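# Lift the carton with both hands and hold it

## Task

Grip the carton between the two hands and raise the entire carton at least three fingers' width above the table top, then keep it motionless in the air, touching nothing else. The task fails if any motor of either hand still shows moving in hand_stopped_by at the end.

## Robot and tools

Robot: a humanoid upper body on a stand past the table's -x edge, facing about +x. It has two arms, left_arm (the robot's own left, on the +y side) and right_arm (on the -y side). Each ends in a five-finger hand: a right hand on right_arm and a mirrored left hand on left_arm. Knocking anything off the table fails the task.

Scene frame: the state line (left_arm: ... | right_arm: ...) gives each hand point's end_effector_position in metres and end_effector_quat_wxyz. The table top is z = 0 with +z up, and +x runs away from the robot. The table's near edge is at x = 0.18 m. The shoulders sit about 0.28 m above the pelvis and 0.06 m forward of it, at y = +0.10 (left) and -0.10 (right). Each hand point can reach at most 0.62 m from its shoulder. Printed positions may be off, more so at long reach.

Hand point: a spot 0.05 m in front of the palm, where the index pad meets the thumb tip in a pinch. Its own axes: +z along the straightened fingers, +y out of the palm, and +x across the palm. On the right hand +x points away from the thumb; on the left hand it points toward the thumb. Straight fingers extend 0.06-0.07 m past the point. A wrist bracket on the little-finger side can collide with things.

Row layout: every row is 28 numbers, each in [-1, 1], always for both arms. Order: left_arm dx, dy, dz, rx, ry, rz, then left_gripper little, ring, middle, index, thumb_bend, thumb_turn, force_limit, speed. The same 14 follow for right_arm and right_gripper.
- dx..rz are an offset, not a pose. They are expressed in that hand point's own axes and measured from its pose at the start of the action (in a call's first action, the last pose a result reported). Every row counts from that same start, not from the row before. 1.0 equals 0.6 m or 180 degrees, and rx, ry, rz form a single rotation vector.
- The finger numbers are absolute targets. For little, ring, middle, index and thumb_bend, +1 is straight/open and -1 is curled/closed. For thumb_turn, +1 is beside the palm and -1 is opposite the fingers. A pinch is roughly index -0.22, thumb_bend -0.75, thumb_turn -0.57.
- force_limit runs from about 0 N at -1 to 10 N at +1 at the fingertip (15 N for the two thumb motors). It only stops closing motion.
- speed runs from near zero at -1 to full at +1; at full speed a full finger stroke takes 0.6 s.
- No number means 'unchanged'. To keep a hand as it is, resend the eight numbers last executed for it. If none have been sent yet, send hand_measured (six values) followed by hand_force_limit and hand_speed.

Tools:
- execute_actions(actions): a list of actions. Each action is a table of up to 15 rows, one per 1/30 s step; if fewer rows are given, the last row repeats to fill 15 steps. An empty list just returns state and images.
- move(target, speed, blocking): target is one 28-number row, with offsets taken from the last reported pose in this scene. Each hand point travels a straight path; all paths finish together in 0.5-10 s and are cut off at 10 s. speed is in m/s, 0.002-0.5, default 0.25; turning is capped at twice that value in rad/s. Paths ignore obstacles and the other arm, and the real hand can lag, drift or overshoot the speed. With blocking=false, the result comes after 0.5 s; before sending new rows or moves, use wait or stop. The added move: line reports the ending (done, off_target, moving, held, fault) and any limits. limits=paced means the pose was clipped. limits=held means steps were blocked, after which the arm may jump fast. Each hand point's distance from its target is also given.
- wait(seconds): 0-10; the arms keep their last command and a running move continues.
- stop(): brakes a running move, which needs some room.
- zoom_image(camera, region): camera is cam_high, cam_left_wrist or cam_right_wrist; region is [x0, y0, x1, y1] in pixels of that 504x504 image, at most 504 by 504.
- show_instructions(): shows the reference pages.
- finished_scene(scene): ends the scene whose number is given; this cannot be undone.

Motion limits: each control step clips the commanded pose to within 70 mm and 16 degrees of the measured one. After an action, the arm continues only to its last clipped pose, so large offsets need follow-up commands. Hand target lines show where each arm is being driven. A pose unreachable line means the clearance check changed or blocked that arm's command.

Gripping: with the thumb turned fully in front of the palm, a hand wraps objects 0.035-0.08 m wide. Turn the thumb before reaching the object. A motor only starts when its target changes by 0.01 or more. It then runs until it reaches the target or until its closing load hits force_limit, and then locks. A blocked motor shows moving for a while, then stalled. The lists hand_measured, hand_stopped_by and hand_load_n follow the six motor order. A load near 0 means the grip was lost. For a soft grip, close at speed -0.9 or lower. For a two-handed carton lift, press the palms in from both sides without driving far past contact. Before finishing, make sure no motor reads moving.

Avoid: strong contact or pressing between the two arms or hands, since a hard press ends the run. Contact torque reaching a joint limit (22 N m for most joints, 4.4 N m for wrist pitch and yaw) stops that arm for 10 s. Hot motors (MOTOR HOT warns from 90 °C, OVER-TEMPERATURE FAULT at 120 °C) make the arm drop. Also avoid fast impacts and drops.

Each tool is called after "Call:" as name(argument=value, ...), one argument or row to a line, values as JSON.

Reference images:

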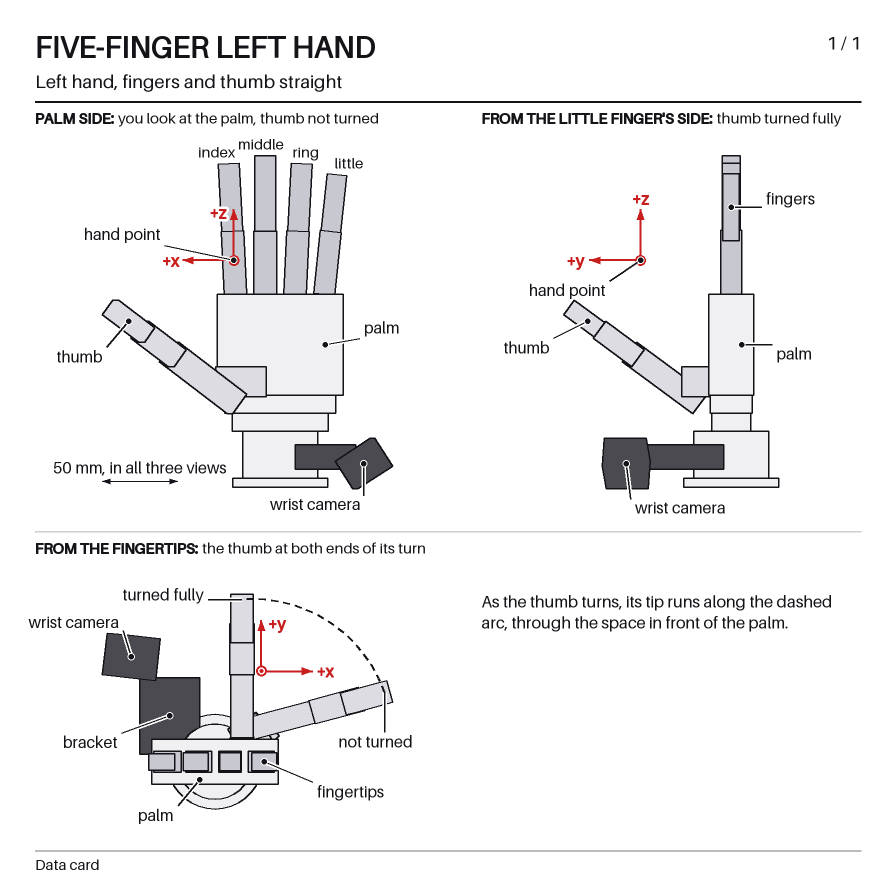

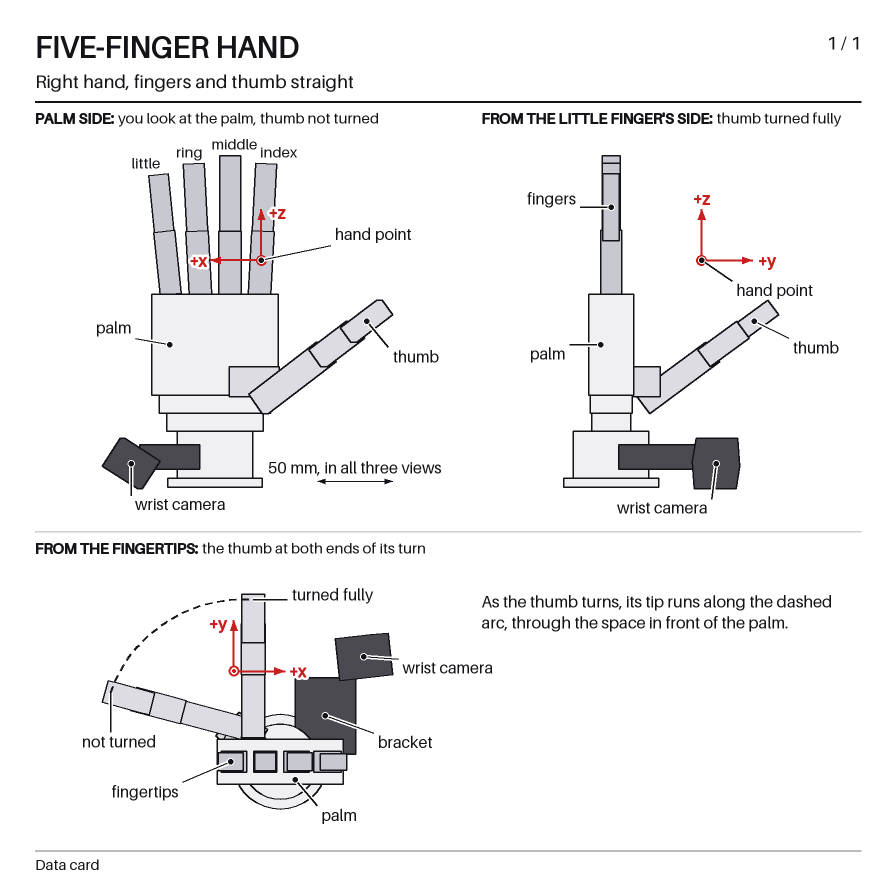

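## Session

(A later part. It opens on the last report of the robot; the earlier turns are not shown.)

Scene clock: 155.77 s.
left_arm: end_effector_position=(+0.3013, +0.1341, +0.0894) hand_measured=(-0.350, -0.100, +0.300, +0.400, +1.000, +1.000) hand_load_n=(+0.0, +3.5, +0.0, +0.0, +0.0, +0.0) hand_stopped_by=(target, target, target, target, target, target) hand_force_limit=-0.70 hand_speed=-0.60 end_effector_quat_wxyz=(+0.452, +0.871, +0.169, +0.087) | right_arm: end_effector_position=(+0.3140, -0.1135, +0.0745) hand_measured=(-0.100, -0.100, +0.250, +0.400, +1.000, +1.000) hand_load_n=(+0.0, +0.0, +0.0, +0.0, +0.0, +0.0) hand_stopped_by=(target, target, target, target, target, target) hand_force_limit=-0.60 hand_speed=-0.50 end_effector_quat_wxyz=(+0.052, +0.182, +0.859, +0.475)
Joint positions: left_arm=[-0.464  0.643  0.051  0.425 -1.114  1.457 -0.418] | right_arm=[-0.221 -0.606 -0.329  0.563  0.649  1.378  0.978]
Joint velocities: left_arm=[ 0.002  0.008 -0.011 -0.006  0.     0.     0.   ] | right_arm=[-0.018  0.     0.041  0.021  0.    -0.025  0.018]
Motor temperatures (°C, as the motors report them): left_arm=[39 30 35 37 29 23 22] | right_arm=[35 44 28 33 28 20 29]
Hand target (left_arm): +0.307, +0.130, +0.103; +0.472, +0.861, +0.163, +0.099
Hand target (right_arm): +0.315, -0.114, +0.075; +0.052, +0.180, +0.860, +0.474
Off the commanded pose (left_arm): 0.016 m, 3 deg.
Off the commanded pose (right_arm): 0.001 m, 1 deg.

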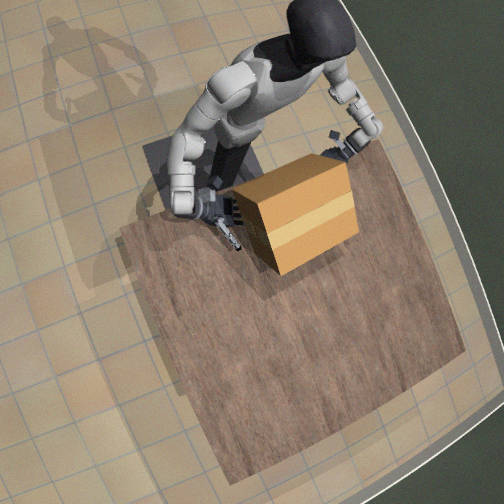

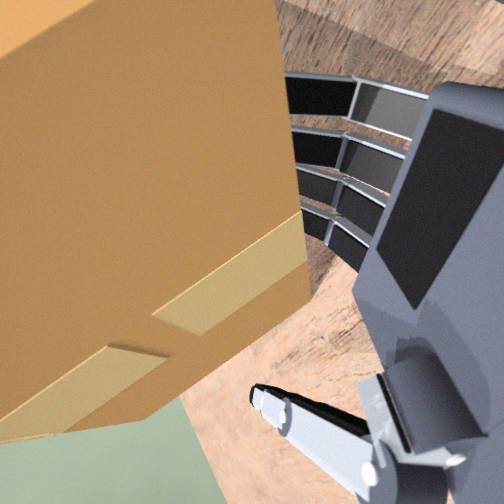

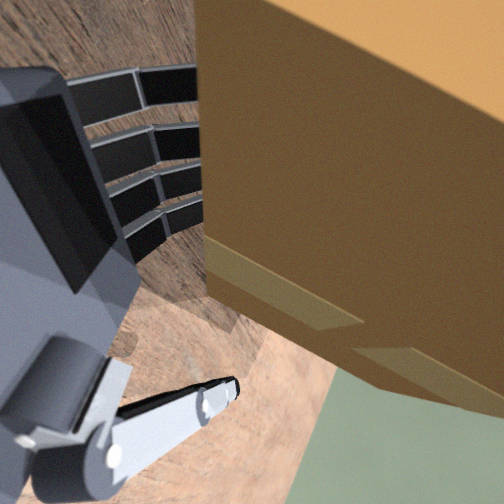

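Call:
execute_actions(
  actions=[
    [[0.008,0.026,-0.006,-0.016,0.004,0.004,-0.35,-0.1,0.3,0.4,1,1,-0.7,-0.6, -0.021,0.002,0.011,0,0,0,-0.1,0.05,0.3,0.4,1,1,-0.6,0]],
  ],
)

Scene clock: 156.80 s.
left_arm: end_effector_position=(+0.3016, +0.1341, +0.0897) hand_measured=(-0.350, -0.100, +0.300, +0.400, +1.000, +1.000) hand_load_n=(+0.0, +3.0, +0.0, +0.0, +0.0, +0.0) hand_stopped_by=(target, target, target, target, target, target) hand_force_limit=-0.70 hand_speed=-0.60 end_effector_quat_wxyz=(+0.452, +0.871, +0.170, +0.087) | right_arm: end_effector_position=(+0.3285, -0.1107, +0.0714) hand_measured=(-0.100, +0.050, +0.300, +0.400, +1.000, +1.000) hand_load_n=(+0.0, +0.0, +0.0, +0.0, +0.0, +0.0) hand_stopped_by=(target, target, target, target, target, target) hand_force_limit=-0.60 hand_speed=0.00 end_effector_quat_wxyz=(+0.052, +0.183, +0.858, +0.478)
Joint positions: left_arm=[-0.464  0.639  0.061  0.425 -1.114  1.464 -0.41 ] | right_arm=[-0.316 -0.617 -0.277  0.701  0.624  1.325  1.01 ]
Joint velocities: left_arm=[ 0.    -0.011 -0.005  0.002 -0.005  0.001  0.   ] | right_arm=[ 0.006 -0.006  0.018  0.012  0.    -0.008  0.001]
Motor temperatures (°C, as the motors report them): left_arm=[39 30 35 37 29 23 22] | right_arm=[35 44 28 33 27 20 28]
Hand target (left_arm): +0.308, +0.130, +0.104; +0.473, +0.860, +0.164, +0.100
Hand target (right_arm): +0.328, -0.112, +0.071; +0.052, +0.183, +0.859, +0.476
Off the commanded pose (left_arm): 0.016 m, 3 deg.
Off the commanded pose (right_arm): 0.002 m, 0 deg.

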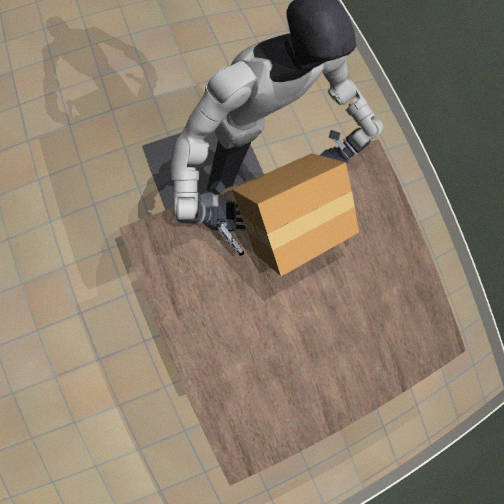

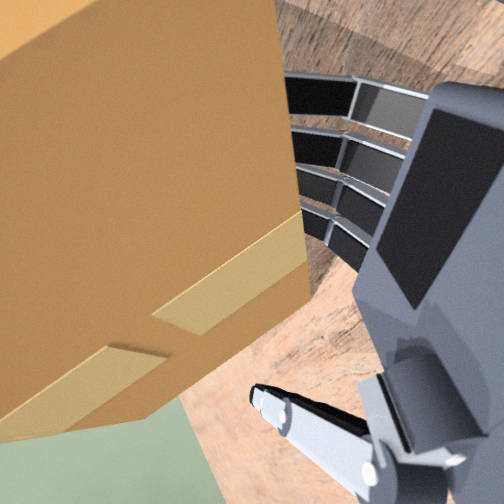

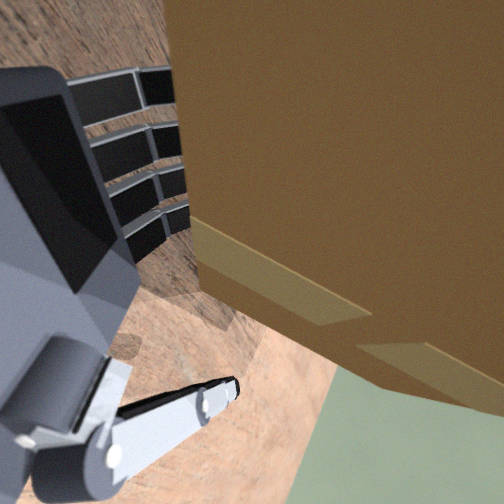

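Call:
execute_actions(
  actions=[
    [[0.010,0.014,0.002,-0.014,0.004,0.004,-0.2,-0.1,0.3,0.4,1,1,-0.7,-0.6, 0,0.003,-0.001,-0.002,0,0,-0.1,0.05,0.3,0.4,1,1,-0.6,0]],
    [[0.009,0.010,0.003,-0.011,0.003,0.003,-0.2,-0.1,0.3,0.4,1,1,-0.7,-0.6, -0.003,0.012,-0.003,-0.007,-0.002,-0.002,-0.1,0.05,0.3,0.4,1,1,-0.6,0]],
  ],
)

Scene clock: 158.00 s.
left_arm: end_effector_position=(+0.3005, +0.1337, +0.0752) hand_measured=(-0.200, -0.100, +0.300, +0.400, +1.000, +1.000) hand_load_n=(+0.0, +0.5, +0.0, +0.0, +0.0, +0.0) hand_stopped_by=(target, target, target, target, target, target) hand_force_limit=-0.70 hand_speed=-0.60 end_effector_quat_wxyz=(+0.452, +0.871, +0.174, +0.079) | right_arm: end_effector_position=(+0.3257, -0.1113, +0.0694) hand_measured=(-0.100, +0.050, +0.300, +0.400, +1.000, +1.000) hand_load_n=(+0.0, +3.0, +0.0, +0.0, +0.0, +0.0) hand_stopped_by=(target, target, target, target, target, target) hand_force_limit=-0.60 hand_speed=0.00 end_effector_quat_wxyz=(+0.049, +0.184, +0.860, +0.473)
Joint positions: left_arm=[-0.484  0.639 -0.017  0.503 -1.037  1.395 -0.517] | right_arm=[-0.306 -0.616 -0.282  0.685  0.624  1.335  0.999]
Joint velocities: left_arm=[ 0.002 -0.003 -0.003  0.     0.018  0.    -0.009] | right_arm=[-0.002 -0.005  0.011 -0.002  0.003  0.     0.   ]
Motor temperatures (°C, as the motors report them): left_arm=[39 30 35 37 29 23 22] | right_arm=[35 44 28 33 27 20 28]
Hand target (left_arm): +0.308, +0.132, +0.085; +0.464, +0.864, +0.169, +0.093
Hand target (right_arm): +0.330, -0.110, +0.077; +0.056, +0.182, +0.854, +0.485
Off the commanded pose (left_arm): 0.013 m, 2 deg.
Off the commanded pose (right_arm): 0.009 m, 2 deg.

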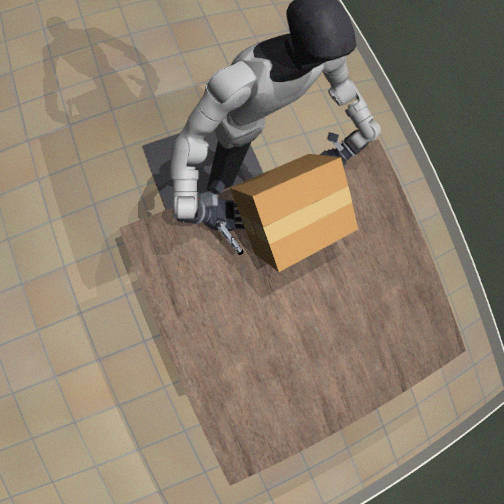

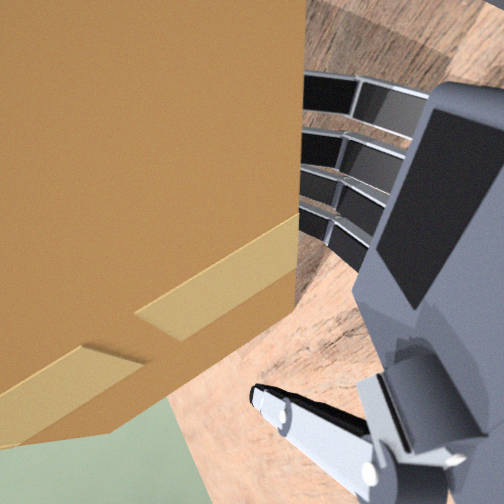

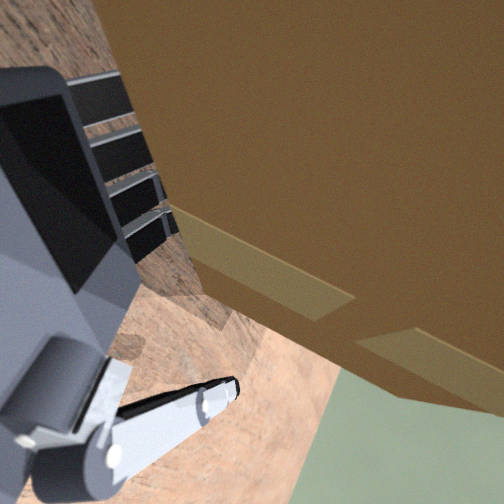

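Call:
execute_actions(
  actions=[
    [[0.012,0.020,0.025,-0.006,0.003,0.003,-0.1,0.0,0.3,0.4,1,1,-0.7,-0.6, -0.008,0.020,-0.005,-0.012,-0.003,-0.003,-0.1,0.05,0.3,0.4,1,1,-0.6,0]],
  ],
)

Scene clock: 158.73 s.
left_arm: end_effector_position=(+0.3099, +0.1182, +0.0712) hand_measured=(-0.100, +0.000, +0.300, +0.400, +1.000, +1.000) hand_load_n=(+0.0, +0.5, +0.0, +0.0, +0.0, +0.0) hand_stopped_by=(target, target, target, target, target, target) hand_force_limit=-0.70 hand_speed=-0.60 end_effector_quat_wxyz=(+0.456, +0.869, +0.174, +0.079) | right_arm: end_effector_position=(+0.3252, -0.1118, +0.0682) hand_measured=(-0.100, +0.050, +0.300, +0.400, +1.000, +1.000) hand_load_n=(+0.0, +4.5, +0.0, +0.0, +0.0, +0.0) hand_stopped_by=(target, target, target, target, target, target) hand_force_limit=-0.60 hand_speed=0.00 end_effector_quat_wxyz=(+0.047, +0.184, +0.862, +0.470)
Joint positions: left_arm=[-0.516  0.572 -0.014  0.537 -1.03   1.378 -0.469] | right_arm=[-0.306 -0.617 -0.282  0.685  0.619  1.338  0.995]
Joint velocities: left_arm=[ 0.005 -0.002 -0.006  0.008  0.005  0.     0.   ] | right_arm=[-0.006  0.005  0.003  0.005  0.005  0.     0.   ]
Motor temperatures (°C, as the motors report them): left_arm=[39 30 35 37 29 23 22] | right_arm=[35 45 28 33 27 20 28]
Hand target (left_arm): +0.314, +0.119, +0.075; +0.460, +0.867, +0.172, +0.086
Hand target (right_arm): +0.332, -0.109, +0.081; +0.058, +0.180, +0.852, +0.488
Off the commanded pose (left_arm): 0.007 m, 1 deg.
Off the commanded pose (right_arm): 0.015 m, 3 deg.

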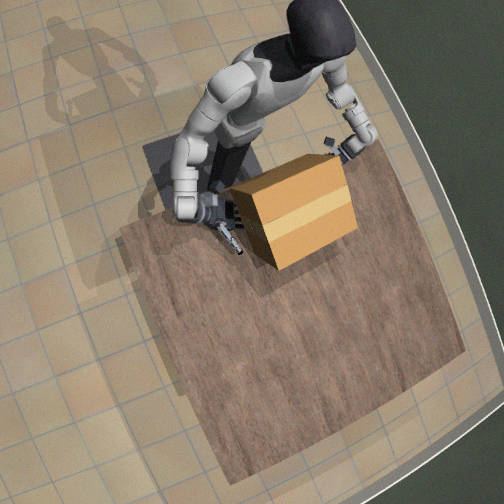

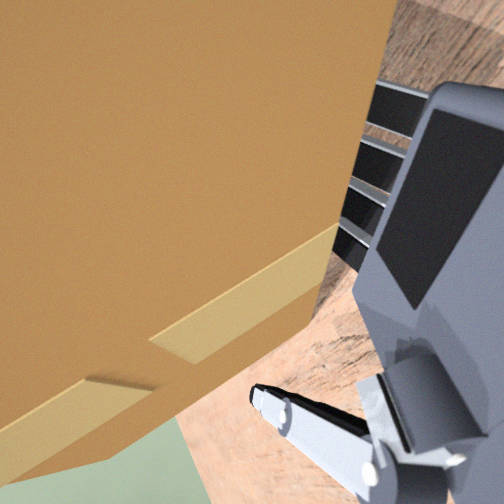

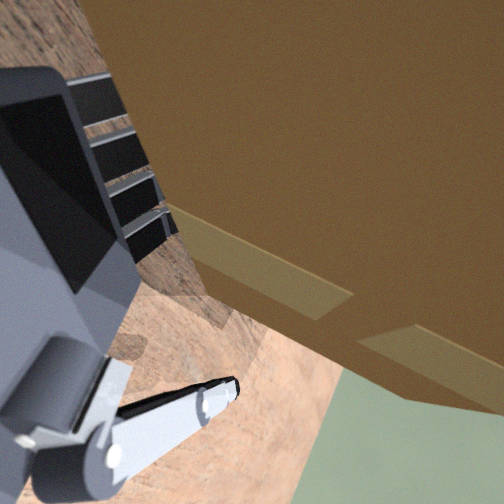

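Call:
zoom_image(
  camera="cam_high",
  region=[180, 130, 380, 290],
)

Region (180, 130, 380, 290) of cam_high's 504x504 image, scaled by 2.520, with more detail than that image has; it fills the top 403 rows of this view, and the rest is white.

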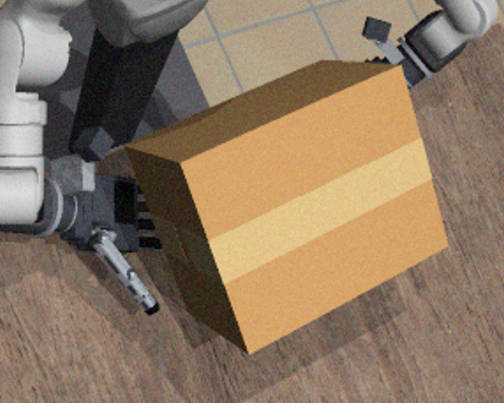

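Call:
execute_actions(
  actions=[
    [[0.022,0.010,0.005,-0.004,0.003,0.003,-0.05,0.08,0.33,0.4,1,1,-0.7,-0.4, -0.010,0.024,-0.006,-0.014,-0.003,-0.004,-0.1,0.05,0.3,0.4,1,1,-0.6,0]],
    [[0.010,0.024,-0.006,-0.014,0.004,0.004,-0.05,0.08,0.33,0.4,1,1,-0.7,-0.4, -0.008,0.012,-0.003,-0.008,-0.002,-0.002,-0.1,0.09,0.33,0.4,1,1,-0.6,-0.6]],
  ],
)

Scene clock: 160.30 s.
left_arm: end_effector_position=(+0.3215, +0.1180, +0.0700) hand_measured=(-0.050, +0.080, +0.330, +0.400, +1.000, +1.000) hand_load_n=(+0.0, +3.0, +0.0, +0.0, +0.0, +0.0) hand_stopped_by=(target, target, target, target, target, target) hand_force_limit=-0.70 hand_speed=-0.40 end_effector_quat_wxyz=(+0.456, +0.869, +0.175, +0.080) | right_arm: end_effector_position=(+0.3253, -0.1136, +0.0660) hand_measured=(-0.100, +0.090, +0.330, +0.400, +1.000, +1.000) hand_load_n=(+0.0, +2.0, +0.0, +0.0, +0.0, +0.0) hand_stopped_by=(target, force, target, target, target, target) hand_force_limit=-0.60 hand_speed=-0.60 end_effector_quat_wxyz=(+0.041, +0.186, +0.864, +0.466)
Joint positions: left_arm=[-0.59   0.566 -0.059  0.636 -0.989  1.342 -0.521] | right_arm=[-0.321 -0.625 -0.269  0.713  0.604  1.336  1.01 ]
Joint velocities: left_arm=[0.005 0.008 0.002 0.    0.021 0.    0.   ] | right_arm=[ 0.005  0.003 -0.009 -0.006  0.002  0.     0.001]
Motor temperatures (°C, as the motors report them): left_arm=[39 30 35 37 29 23 22] | right_arm=[36 45 28 33 27 20 29]
Hand target (left_arm): +0.329, +0.115, +0.084; +0.475, +0.858, +0.171, +0.092
Hand target (right_arm): +0.331, -0.112, +0.074; +0.051, +0.181, +0.858, +0.478
Off the commanded pose (left_arm): 0.016 m, 3 deg.
Off the commanded pose (right_arm): 0.010 m, 2 deg.

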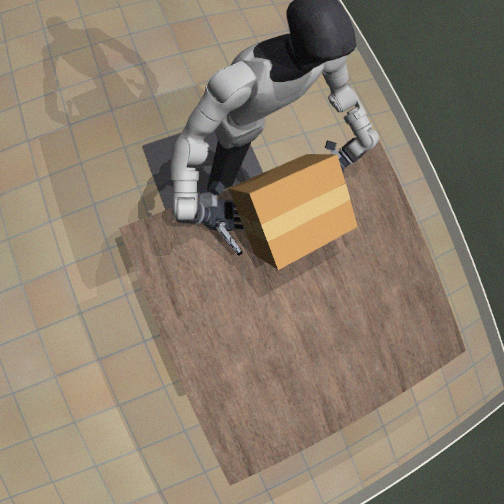

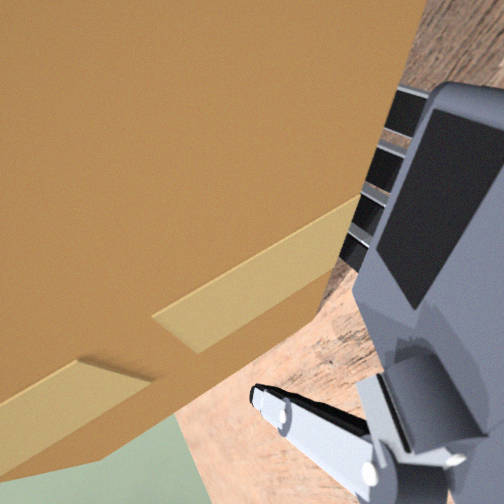

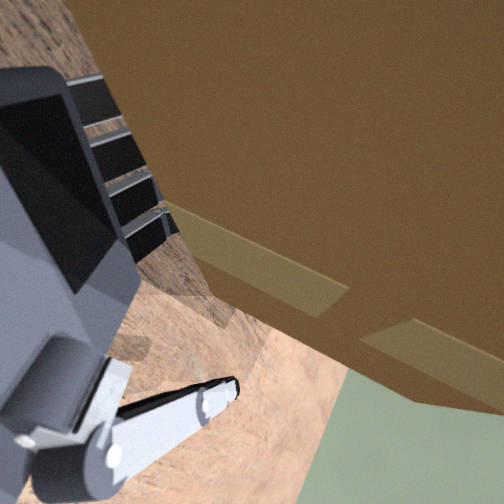

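Call:
execute_actions(
  actions=[
    [[0.012,0.031,-0.008,-0.018,0.005,0.005,-0.05,0.08,0.33,0.4,1,1,-0.7,-0.4, -0.027,0.018,0.007,-0.009,-0.003,-0.004,0.0,0.2,0.36,0.4,1,1,-0.6,-0.4]],
  ],
)

Scene clock: 160.97 s.
left_arm: end_effector_position=(+0.3390, +0.1090, +0.1084) hand_measured=(-0.050, +0.080, +0.330, +0.400, +1.000, +1.000) hand_load_n=(+0.0, +0.5, +0.5, +3.5, +0.0, +0.0) hand_stopped_by=(target, target, target, target, target, target) hand_force_limit=-0.70 hand_speed=-0.40 end_effector_quat_wxyz=(+0.509, +0.838, +0.162, +0.110) | right_arm: end_effector_position=(+0.3455, -0.1088, +0.0719) hand_measured=(+0.000, +0.200, +0.360, +0.400, +1.000, +1.000) hand_load_n=(+0.0, +0.0, +0.0, +0.0, +0.0, +0.0) hand_stopped_by=(target, target, target, target, target, target) hand_force_limit=-0.60 hand_speed=-0.40 end_effector_quat_wxyz=(+0.052, +0.183, +0.856, +0.481)
Joint positions: left_arm=[-0.626  0.554 -0.033  0.62  -1.039  1.349 -0.569] | right_arm=[-0.442 -0.634 -0.216  0.879  0.574  1.265  1.075]
Joint velocities: left_arm=[ 0.044 -0.002  0.003 -0.009 -0.006  0.     0.116] | right_arm=[ 0.002 -0.025  0.029  0.052  0.009 -0.019  0.016]
Motor temperatures (°C, as the motors report them): left_arm=[40 30 35 37 29 23 23] | right_arm=[36 45 28 33 27 20 29]
Hand target (left_arm): +0.330, +0.115, +0.089; +0.479, +0.856, +0.169, +0.095
Hand target (right_arm): +0.345, -0.110, +0.071; +0.051, +0.183, +0.857, +0.479
Off the commanded pose (left_arm): 0.023 m, 5 deg.
Off the commanded pose (right_arm): 0.002 m, 1 deg.

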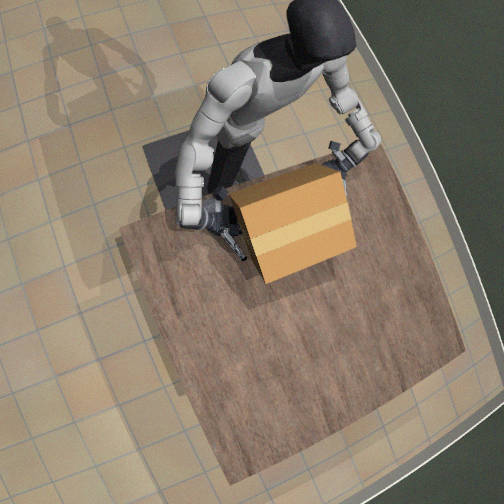

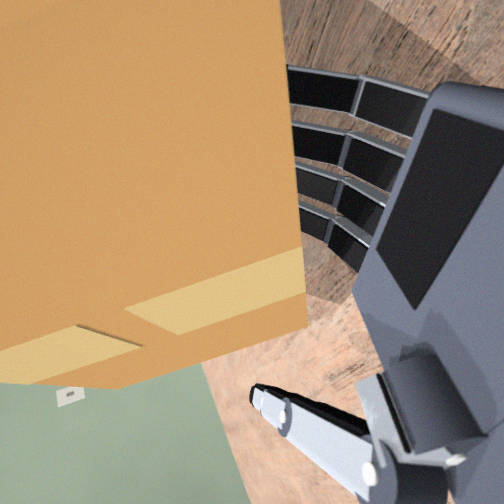

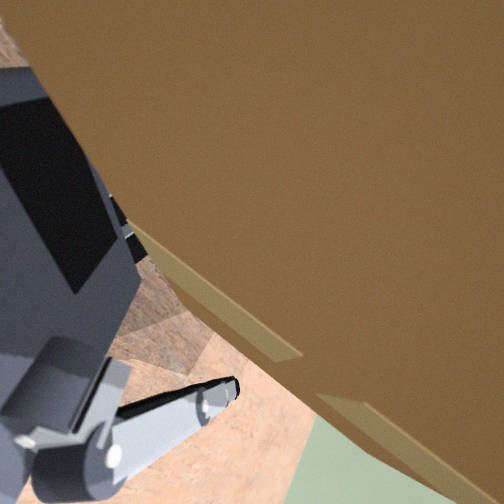

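Call:
wait(
  seconds=0.5,
)

Scene clock: 161.57 s.
left_arm: end_effector_position=(+0.3226, +0.1187, +0.0731) hand_measured=(-0.050, +0.080, +0.330, +0.400, +1.000, +1.000) hand_load_n=(+0.0, +3.0, +0.0, +0.0, +0.0, +0.0) hand_stopped_by=(target, target, target, target, target, target) hand_force_limit=-0.70 hand_speed=-0.40 end_effector_quat_wxyz=(+0.458, +0.868, +0.175, +0.080) | right_arm: end_effector_position=(+0.3405, -0.1099, +0.0644) hand_measured=(+0.000, +0.200, +0.360, +0.400, +1.000, +1.000) hand_load_n=(+2.0, +0.0, +0.0, +0.0, +0.0, +0.0) hand_stopped_by=(target, target, target, target, target, target) hand_force_limit=-0.60 hand_speed=-0.40 end_effector_quat_wxyz=(+0.044, +0.184, +0.862, +0.471)
Joint positions: left_arm=[-0.593  0.569 -0.053  0.633 -0.997  1.352 -0.517] | right_arm=[-0.437 -0.633 -0.207  0.886  0.561  1.261  1.068]
Joint velocities: left_arm=[ 0.    -0.002  0.003  0.008 -0.003  0.     0.   ] | right_arm=[-0.008 -0.02   0.008  0.006  0.     0.     0.   ]
Motor temperatures (°C, as the motors report them): left_arm=[40 30 35 37 29 23 23] | right_arm=[36 45 28 33 27 20 29]
Hand target (left_arm): +0.330, +0.115, +0.089; +0.479, +0.856, +0.169, +0.095
Hand target (right_arm): +0.345, -0.110, +0.071; +0.051, +0.183, +0.857, +0.479
Off the commanded pose (left_arm): 0.017 m, 3 deg.
Off the commanded pose (right_arm): 0.008 m, 1 deg.
wait: 0.50 s; at rest by 0.30 s

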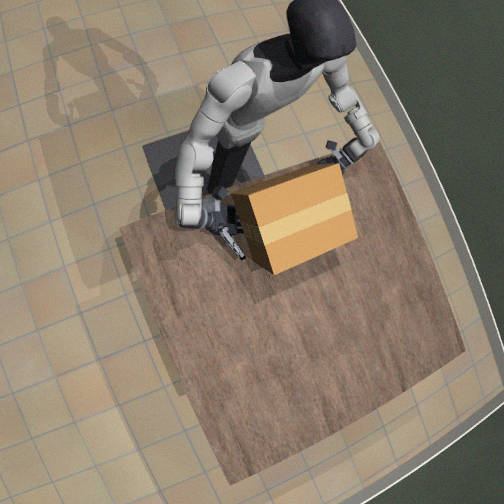

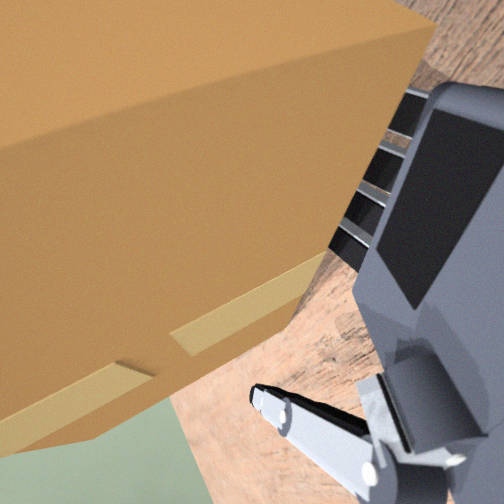

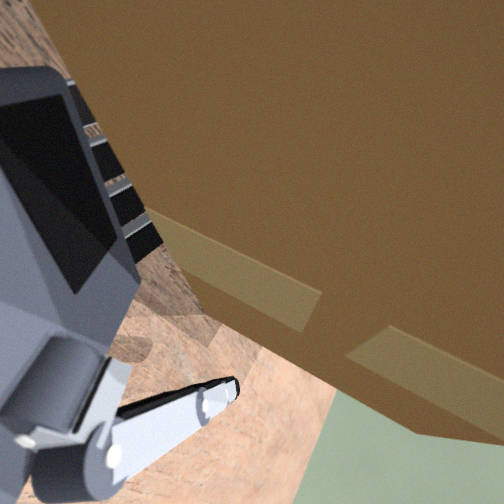

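Call:
execute_actions(
  actions=[
    [[0.010,0.026,-0.007,-0.016,0.004,0.004,-0.05,0.08,0.33,0.4,1,-0.6,-0.5,-0.4, -0.006,0.014,-0.004,-0.009,-0.002,-0.003,0.0,0.2,0.36,0.4,1,-0.6,-0.5,-0.4]],
    [[0.010,0.026,-0.007,-0.016,0.004,0.004,-0.05,0.08,0.33,0.4,1,-0.6,-0.5,-0.4, -0.006,0.014,-0.004,-0.009,-0.002,-0.003,0.0,0.2,0.36,0.4,1,-0.6,-0.5,-0.4]],
    [[0.008,0.030,0.0,-0.016,0.004,0.004,-0.05,0.08,0.33,0.4,1,-0.6,-0.5,-0.4, -0.003,0.019,0.004,-0.009,-0.002,-0.003,0.0,0.2,0.36,0.4,1,-0.6,-0.5,-0.4]],
  ],
)

Scene clock: 163.63 s.
left_arm: end_effector_position=(+0.3346, +0.1183, +0.0926) hand_measured=(-0.050, +0.080, +0.330, +0.400, +1.000, +0.090) hand_load_n=(+0.0, +0.5, +0.0, +2.5, +0.0, +2.5) hand_stopped_by=(target, target, target, target, target, force) hand_force_limit=-0.50 hand_speed=-0.40 end_effector_quat_wxyz=(+0.481, +0.853, +0.176, +0.100) | right_arm: end_effector_position=(+0.3493, -0.1083, +0.0787) hand_measured=(+0.000, +0.200, +0.360, +0.400, +1.000, +0.060) hand_load_n=(+0.0, +0.0, +0.0, +3.0, +0.0, +3.0) hand_stopped_by=(target, target, target, target, target, force) hand_force_limit=-0.50 hand_speed=-0.40 end_effector_quat_wxyz=(+0.059, +0.185, +0.850, +0.489)
Joint positions: left_arm=[-0.612  0.562 -0.01   0.624 -1.019  1.367 -0.519] | right_arm=[-0.439 -0.631 -0.242  0.855  0.58   1.284  1.071]
Joint velocities: left_arm=[ 0.052  0.    -0.002 -0.009  0.002  0.     0.037] | right_arm=[ 0.028 -0.011  0.     0.006 -0.003  0.    -0.027]
Motor temperatures (°C, as the motors report them): left_arm=[40 30 35 37 30 23 23] | right_arm=[36 45 28 33 27 20 29]
Hand target (left_arm): +0.332, +0.111, +0.091; +0.483, +0.854, +0.171, +0.093
Hand target (right_arm): +0.347, -0.103, +0.076; +0.052, +0.181, +0.852, +0.488
Off the commanded pose (left_arm): 0.007 m, 1 deg.
Off the commanded pose (right_arm): 0.006 m, 1 deg.

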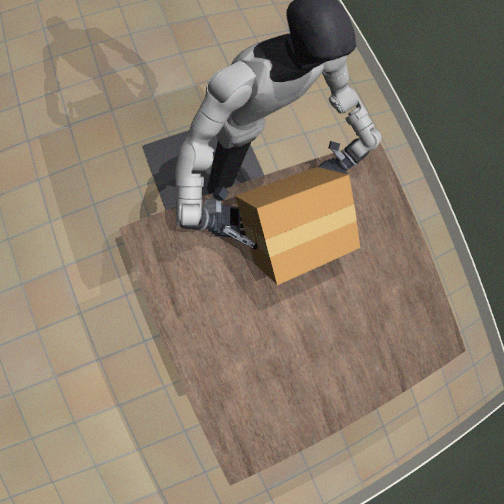

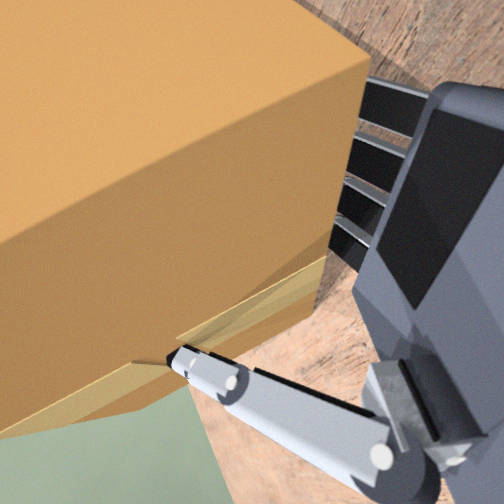

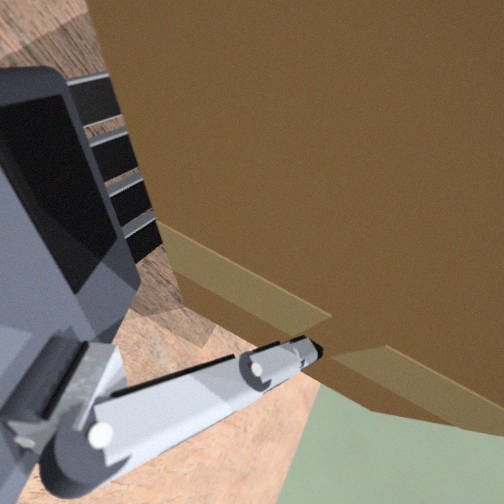

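Call:
execute_actions(
  actions=[],
)

Scene clock: 163.77 s.
left_arm: end_effector_position=(+0.3339, +0.1182, +0.0918) hand_measured=(-0.050, +0.080, +0.330, +0.400, +1.000, +0.090) hand_load_n=(+0.0, +1.0, +0.0, +2.0, +0.0, +1.5) hand_stopped_by=(target, target, target, target, target, force) hand_force_limit=-0.50 hand_speed=-0.40 end_effector_quat_wxyz=(+0.481, +0.853, +0.177, +0.099) | right_arm: end_effector_position=(+0.3489, -0.1083, +0.0784) hand_measured=(+0.000, +0.200, +0.360, +0.400, +1.000, +0.060) hand_load_n=(+0.0, +0.0, +0.0, +3.0, +0.0, +2.0) hand_stopped_by=(target, target, target, target, target, force) hand_force_limit=-0.50 hand_speed=-0.40 end_effector_quat_wxyz=(+0.058, +0.185, +0.850, +0.489)
Joint positions: left_arm=[-0.609  0.561 -0.01   0.624 -1.019  1.367 -0.519] | right_arm=[-0.437 -0.631 -0.242  0.855  0.58   1.284  1.071]
Joint velocities: left_arm=[-0.002  0.008 -0.014 -0.002  0.006  0.     0.   ] | right_arm=[ 0.011 -0.002 -0.006  0.005 -0.006  0.     0.   ]
Motor temperatures (°C, as the motors report them): left_arm=[40 30 35 37 30 23 23] | right_arm=[36 45 28 33 27 20 29]
Hand target (left_arm): +0.332, +0.111, +0.091; +0.483, +0.854, +0.171, +0.093
Hand target (right_arm): +0.347, -0.103, +0.076; +0.052, +0.181, +0.852, +0.488
Off the commanded pose (left_arm): 0.007 m, 1 deg.
Off the commanded pose (right_arm): 0.006 m, 1 deg.

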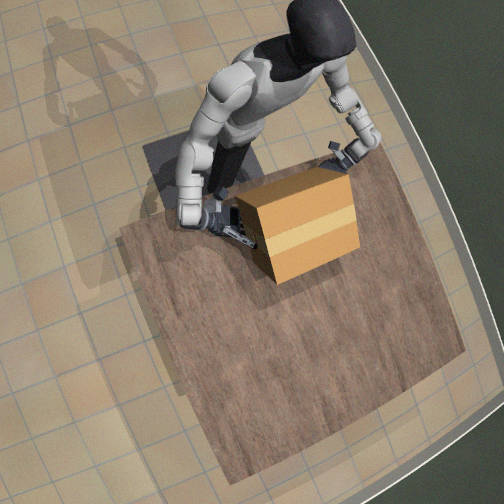

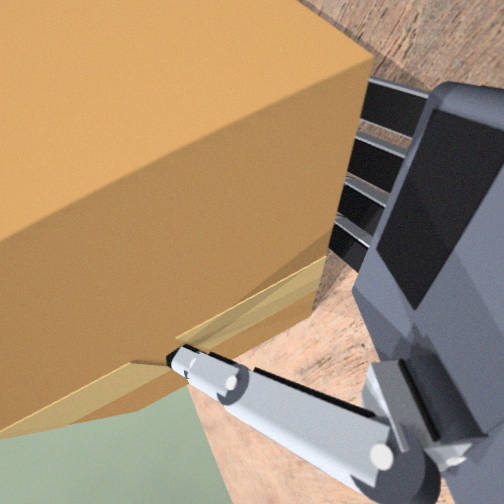

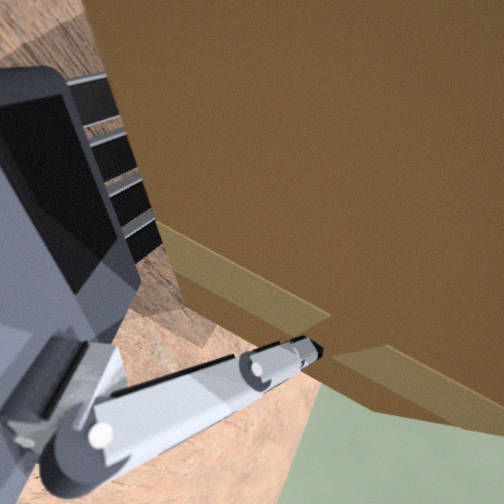

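Call:
execute_actions(
  actions=[
    [[-0.020,0.016,0.044,0,0,0,-0.05,0.08,0.33,0.4,1,-0.6,-0.5,-0.4, 0.020,0.022,0.040,0,0,0,0.0,0.2,0.36,0.4,1,-0.6,-0.5,-0.4]],
    [[-0.052,0.016,0.032,0,0,0,-0.05,0.08,0.33,0.4,1,-0.6,-0.5,-0.4, 0.048,0.018,0.030,0,0,0,0.0,0.2,0.36,0.4,1,-0.6,-0.5,-0.4]],
  ],
)

Scene clock: 164.97 s.
left_arm: end_effector_position=(+0.3270, +0.1238, +0.0630) hand_measured=(-0.050, +0.080, +0.330, +0.400, +1.000, +0.090) hand_load_n=(+0.0, +4.5, +0.0, +0.0, +1.5, +6.0) hand_stopped_by=(target, target, target, target, target, force) hand_force_limit=-0.50 hand_speed=-0.40 end_effector_quat_wxyz=(+0.400, +0.877, +0.223, +0.146) | right_arm: end_effector_position=(+0.3284, -0.1047, +0.0600) hand_measured=(+0.000, +0.200, +0.360, +0.400, +1.000, +0.062) hand_load_n=(+4.0, +0.0, +0.0, +0.0, +1.0, +9.5) hand_stopped_by=(target, target, target, target, target, force) hand_force_limit=-0.50 hand_speed=-0.40 end_effector_quat_wxyz=(+0.087, +0.215, +0.879, +0.417)
Joint positions: left_arm=[-0.388  0.4    0.238  0.314 -1.101  1.368 -0.078] | right_arm=[-0.216 -0.392 -0.603  0.328  0.629  1.512  0.611]
Joint velocities: left_arm=[ 0.008 -0.015  0.051 -0.029 -0.025  0.028  0.063] | right_arm=[-0.002  0.046 -0.069 -0.075  0.     0.064 -0.073]
Motor temperatures (°C, as the motors report them): left_arm=[40 30 35 37 30 23 23] | right_arm=[36 45 28 33 27 20 29]
Hand target (left_arm): +0.317, +0.089, +0.071; +0.443, +0.867, +0.199, +0.116
Hand target (right_arm): +0.325, -0.076, +0.070; +0.066, +0.199, +0.864, +0.458
Off the commanded pose (left_arm): 0.039 m, 7 deg.
Off the commanded pose (right_arm): 0.034 m, 6 deg.

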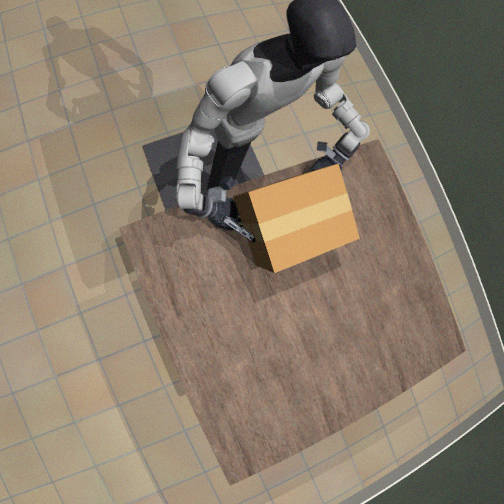

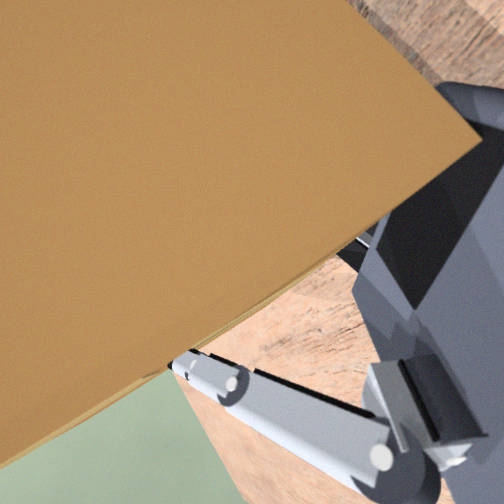

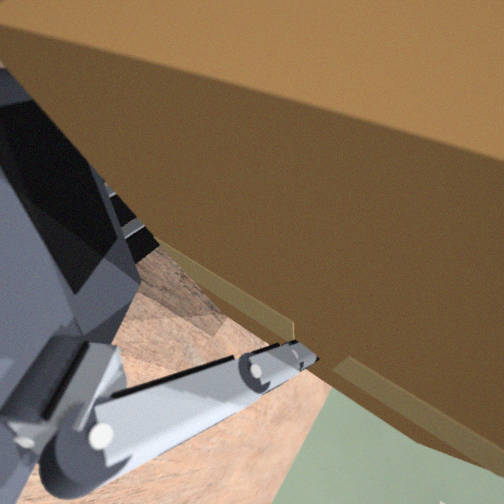

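Call:
execute_actions(
  actions=[
    [[-0.053,0.025,-0.007,-0.040,-0.054,0.010,-0.05,0.08,0.33,0.4,1,-0.6,-0.5,-0.4, 0.039,0.028,0.004,-0.038,0.032,-0.015,0.0,0.2,0.36,0.4,1,-0.6,-0.5,-0.4]],
  ],
)

Scene clock: 165.87 s.
left_arm: end_effector_position=(+0.3119, +0.1283, +0.0701) hand_measured=(-0.050, +0.082, +0.330, +0.400, +1.000, +0.090) hand_load_n=(+0.0, +8.0, +0.0, +0.0, +1.5, +5.5) hand_stopped_by=(target, target, target, target, target, force) hand_force_limit=-0.50 hand_speed=-0.40 end_effector_quat_wxyz=(+0.436, +0.873, +0.183, +0.119) | right_arm: end_effector_position=(+0.3132, -0.1003, +0.0648) hand_measured=(+0.000, +0.200, +0.360, +0.400, +1.000, +0.062) hand_load_n=(+2.0, +0.0, +0.0, +0.0, +0.5, +7.0) hand_stopped_by=(target, target, target, target, target, force) hand_force_limit=-0.50 hand_speed=-0.40 end_effector_quat_wxyz=(+0.071, +0.182, +0.869, +0.454)
Joint positions: left_arm=[-0.432  0.555  0.069  0.427 -1.047  1.345 -0.384] | right_arm=[-0.179 -0.484 -0.441  0.414  0.638  1.412  0.817]
Joint velocities: left_arm=[-0.017  0.046 -0.083  0.044  0.008 -0.034 -0.098] | right_arm=[ 0.005 -0.02   0.011  0.002  0.003 -0.021  0.003]
Motor temperatures (°C, as the motors report them): left_arm=[40 30 35 37 30 24 23] | right_arm=[36 44 28 33 28 20 29]
Hand target (left_arm): +0.303, +0.103, +0.076; +0.470, +0.862, +0.165, +0.092
Hand target (right_arm): +0.314, -0.083, +0.072; +0.065, +0.168, +0.860, +0.477
Off the commanded pose (left_arm): 0.029 m, 6 deg.
Off the commanded pose (right_arm): 0.019 m, 3 deg.

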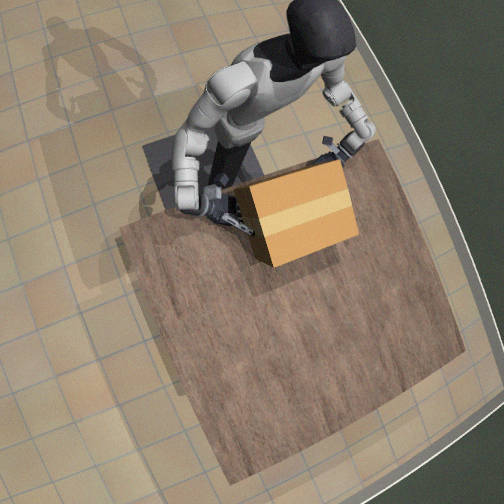

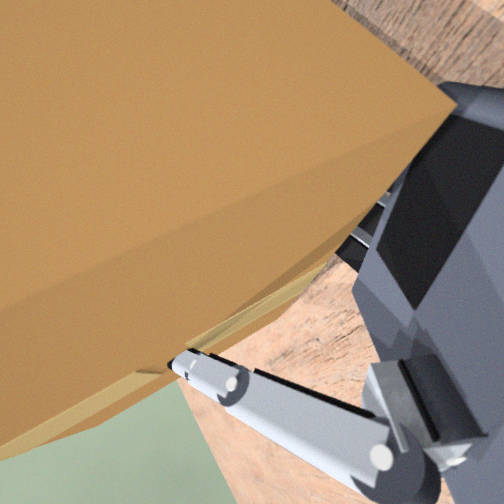

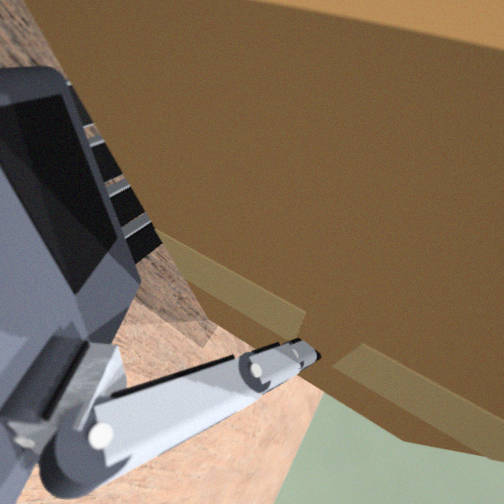

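Call:
execute_actions(
  actions=[
    [[-0.058,0.023,0.004,-0.020,-0.028,0,-0.05,0.08,0.33,0.4,1,-0.6,-0.5,-0.4, 0.032,0.024,0.011,-0.017,0.012,-0.006,0.0,0.2,0.36,0.4,1,-0.6,-0.5,-0.4]],
    [[-0.058,0.023,0.006,-0.018,-0.022,0,-0.05,0.08,0.33,0.4,1,-0.6,-0.5,-0.4, 0.032,0.024,0.011,-0.017,0.012,-0.006,0.0,0.2,0.36,0.4,1,-0.6,-0.5,-0.4]],
  ],
)

Scene clock: 167.17 s.
left_arm: end_effector_position=(+0.2729, +0.1303, +0.0685) hand_measured=(-0.050, +0.082, +0.330, +0.400, +1.000, +0.090) hand_load_n=(+0.0, +7.0, +0.0, +0.0, +1.5, +7.5) hand_stopped_by=(target, target, target, target, target, force) hand_force_limit=-0.50 hand_speed=-0.40 end_effector_quat_wxyz=(+0.427, +0.882, +0.171, +0.105) | right_arm: end_effector_position=(+0.2849, -0.0993, +0.0630) hand_measured=(+0.000, +0.200, +0.360, +0.400, +1.000, +0.060) hand_load_n=(+2.0, +0.0, +0.0, +0.0, +1.0, +6.5) hand_stopped_by=(target, target, target, target, target, force) hand_force_limit=-0.50 hand_speed=-0.40 end_effector_quat_wxyz=(+0.066, +0.172, +0.875, +0.448)
Joint positions: left_arm=[-0.261  0.591  0.12   0.229 -1.097  1.405 -0.352] | right_arm=[-0.051 -0.455 -0.448  0.263  0.642  1.428  0.828]
Joint velocities: left_arm=[ 0.    -0.014  0.009  0.003 -0.002  0.005  0.005] | right_arm=[ 0.     0.006 -0.005 -0.006 -0.002  0.001  0.   ]
Motor temperatures (°C, as the motors report them): left_arm=[40 30 35 37 30 24 23] | right_arm=[36 44 28 33 28 20 29]
Hand target (left_arm): +0.264, +0.107, +0.077; +0.463, +0.869, +0.156, +0.082
Hand target (right_arm): +0.286, -0.081, +0.073; +0.061, +0.158, +0.863, +0.477
Off the commanded pose (left_arm): 0.028 m, 5 deg.
Off the commanded pose (right_arm): 0.022 m, 4 deg.

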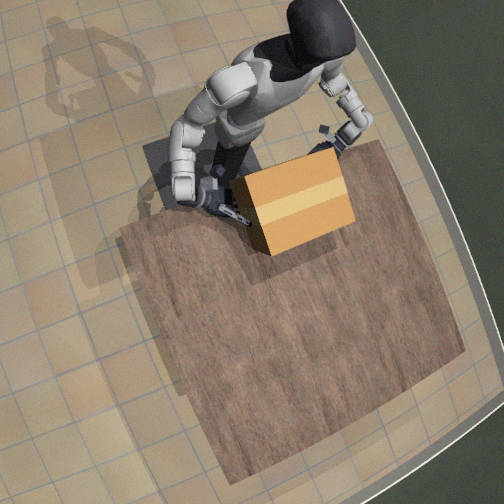

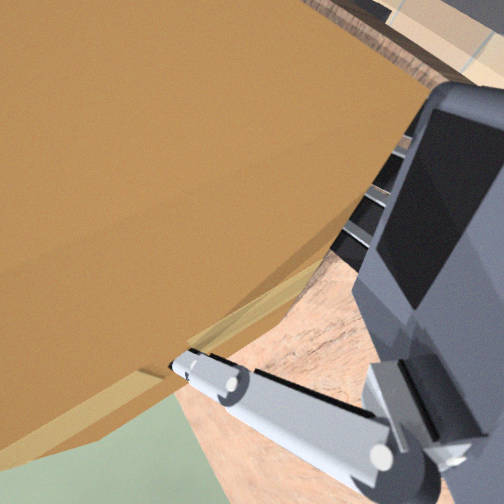

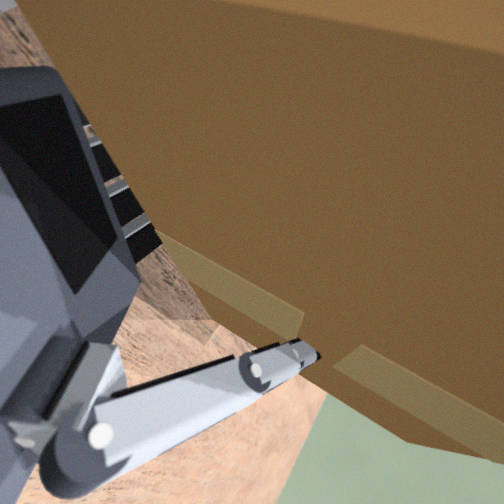

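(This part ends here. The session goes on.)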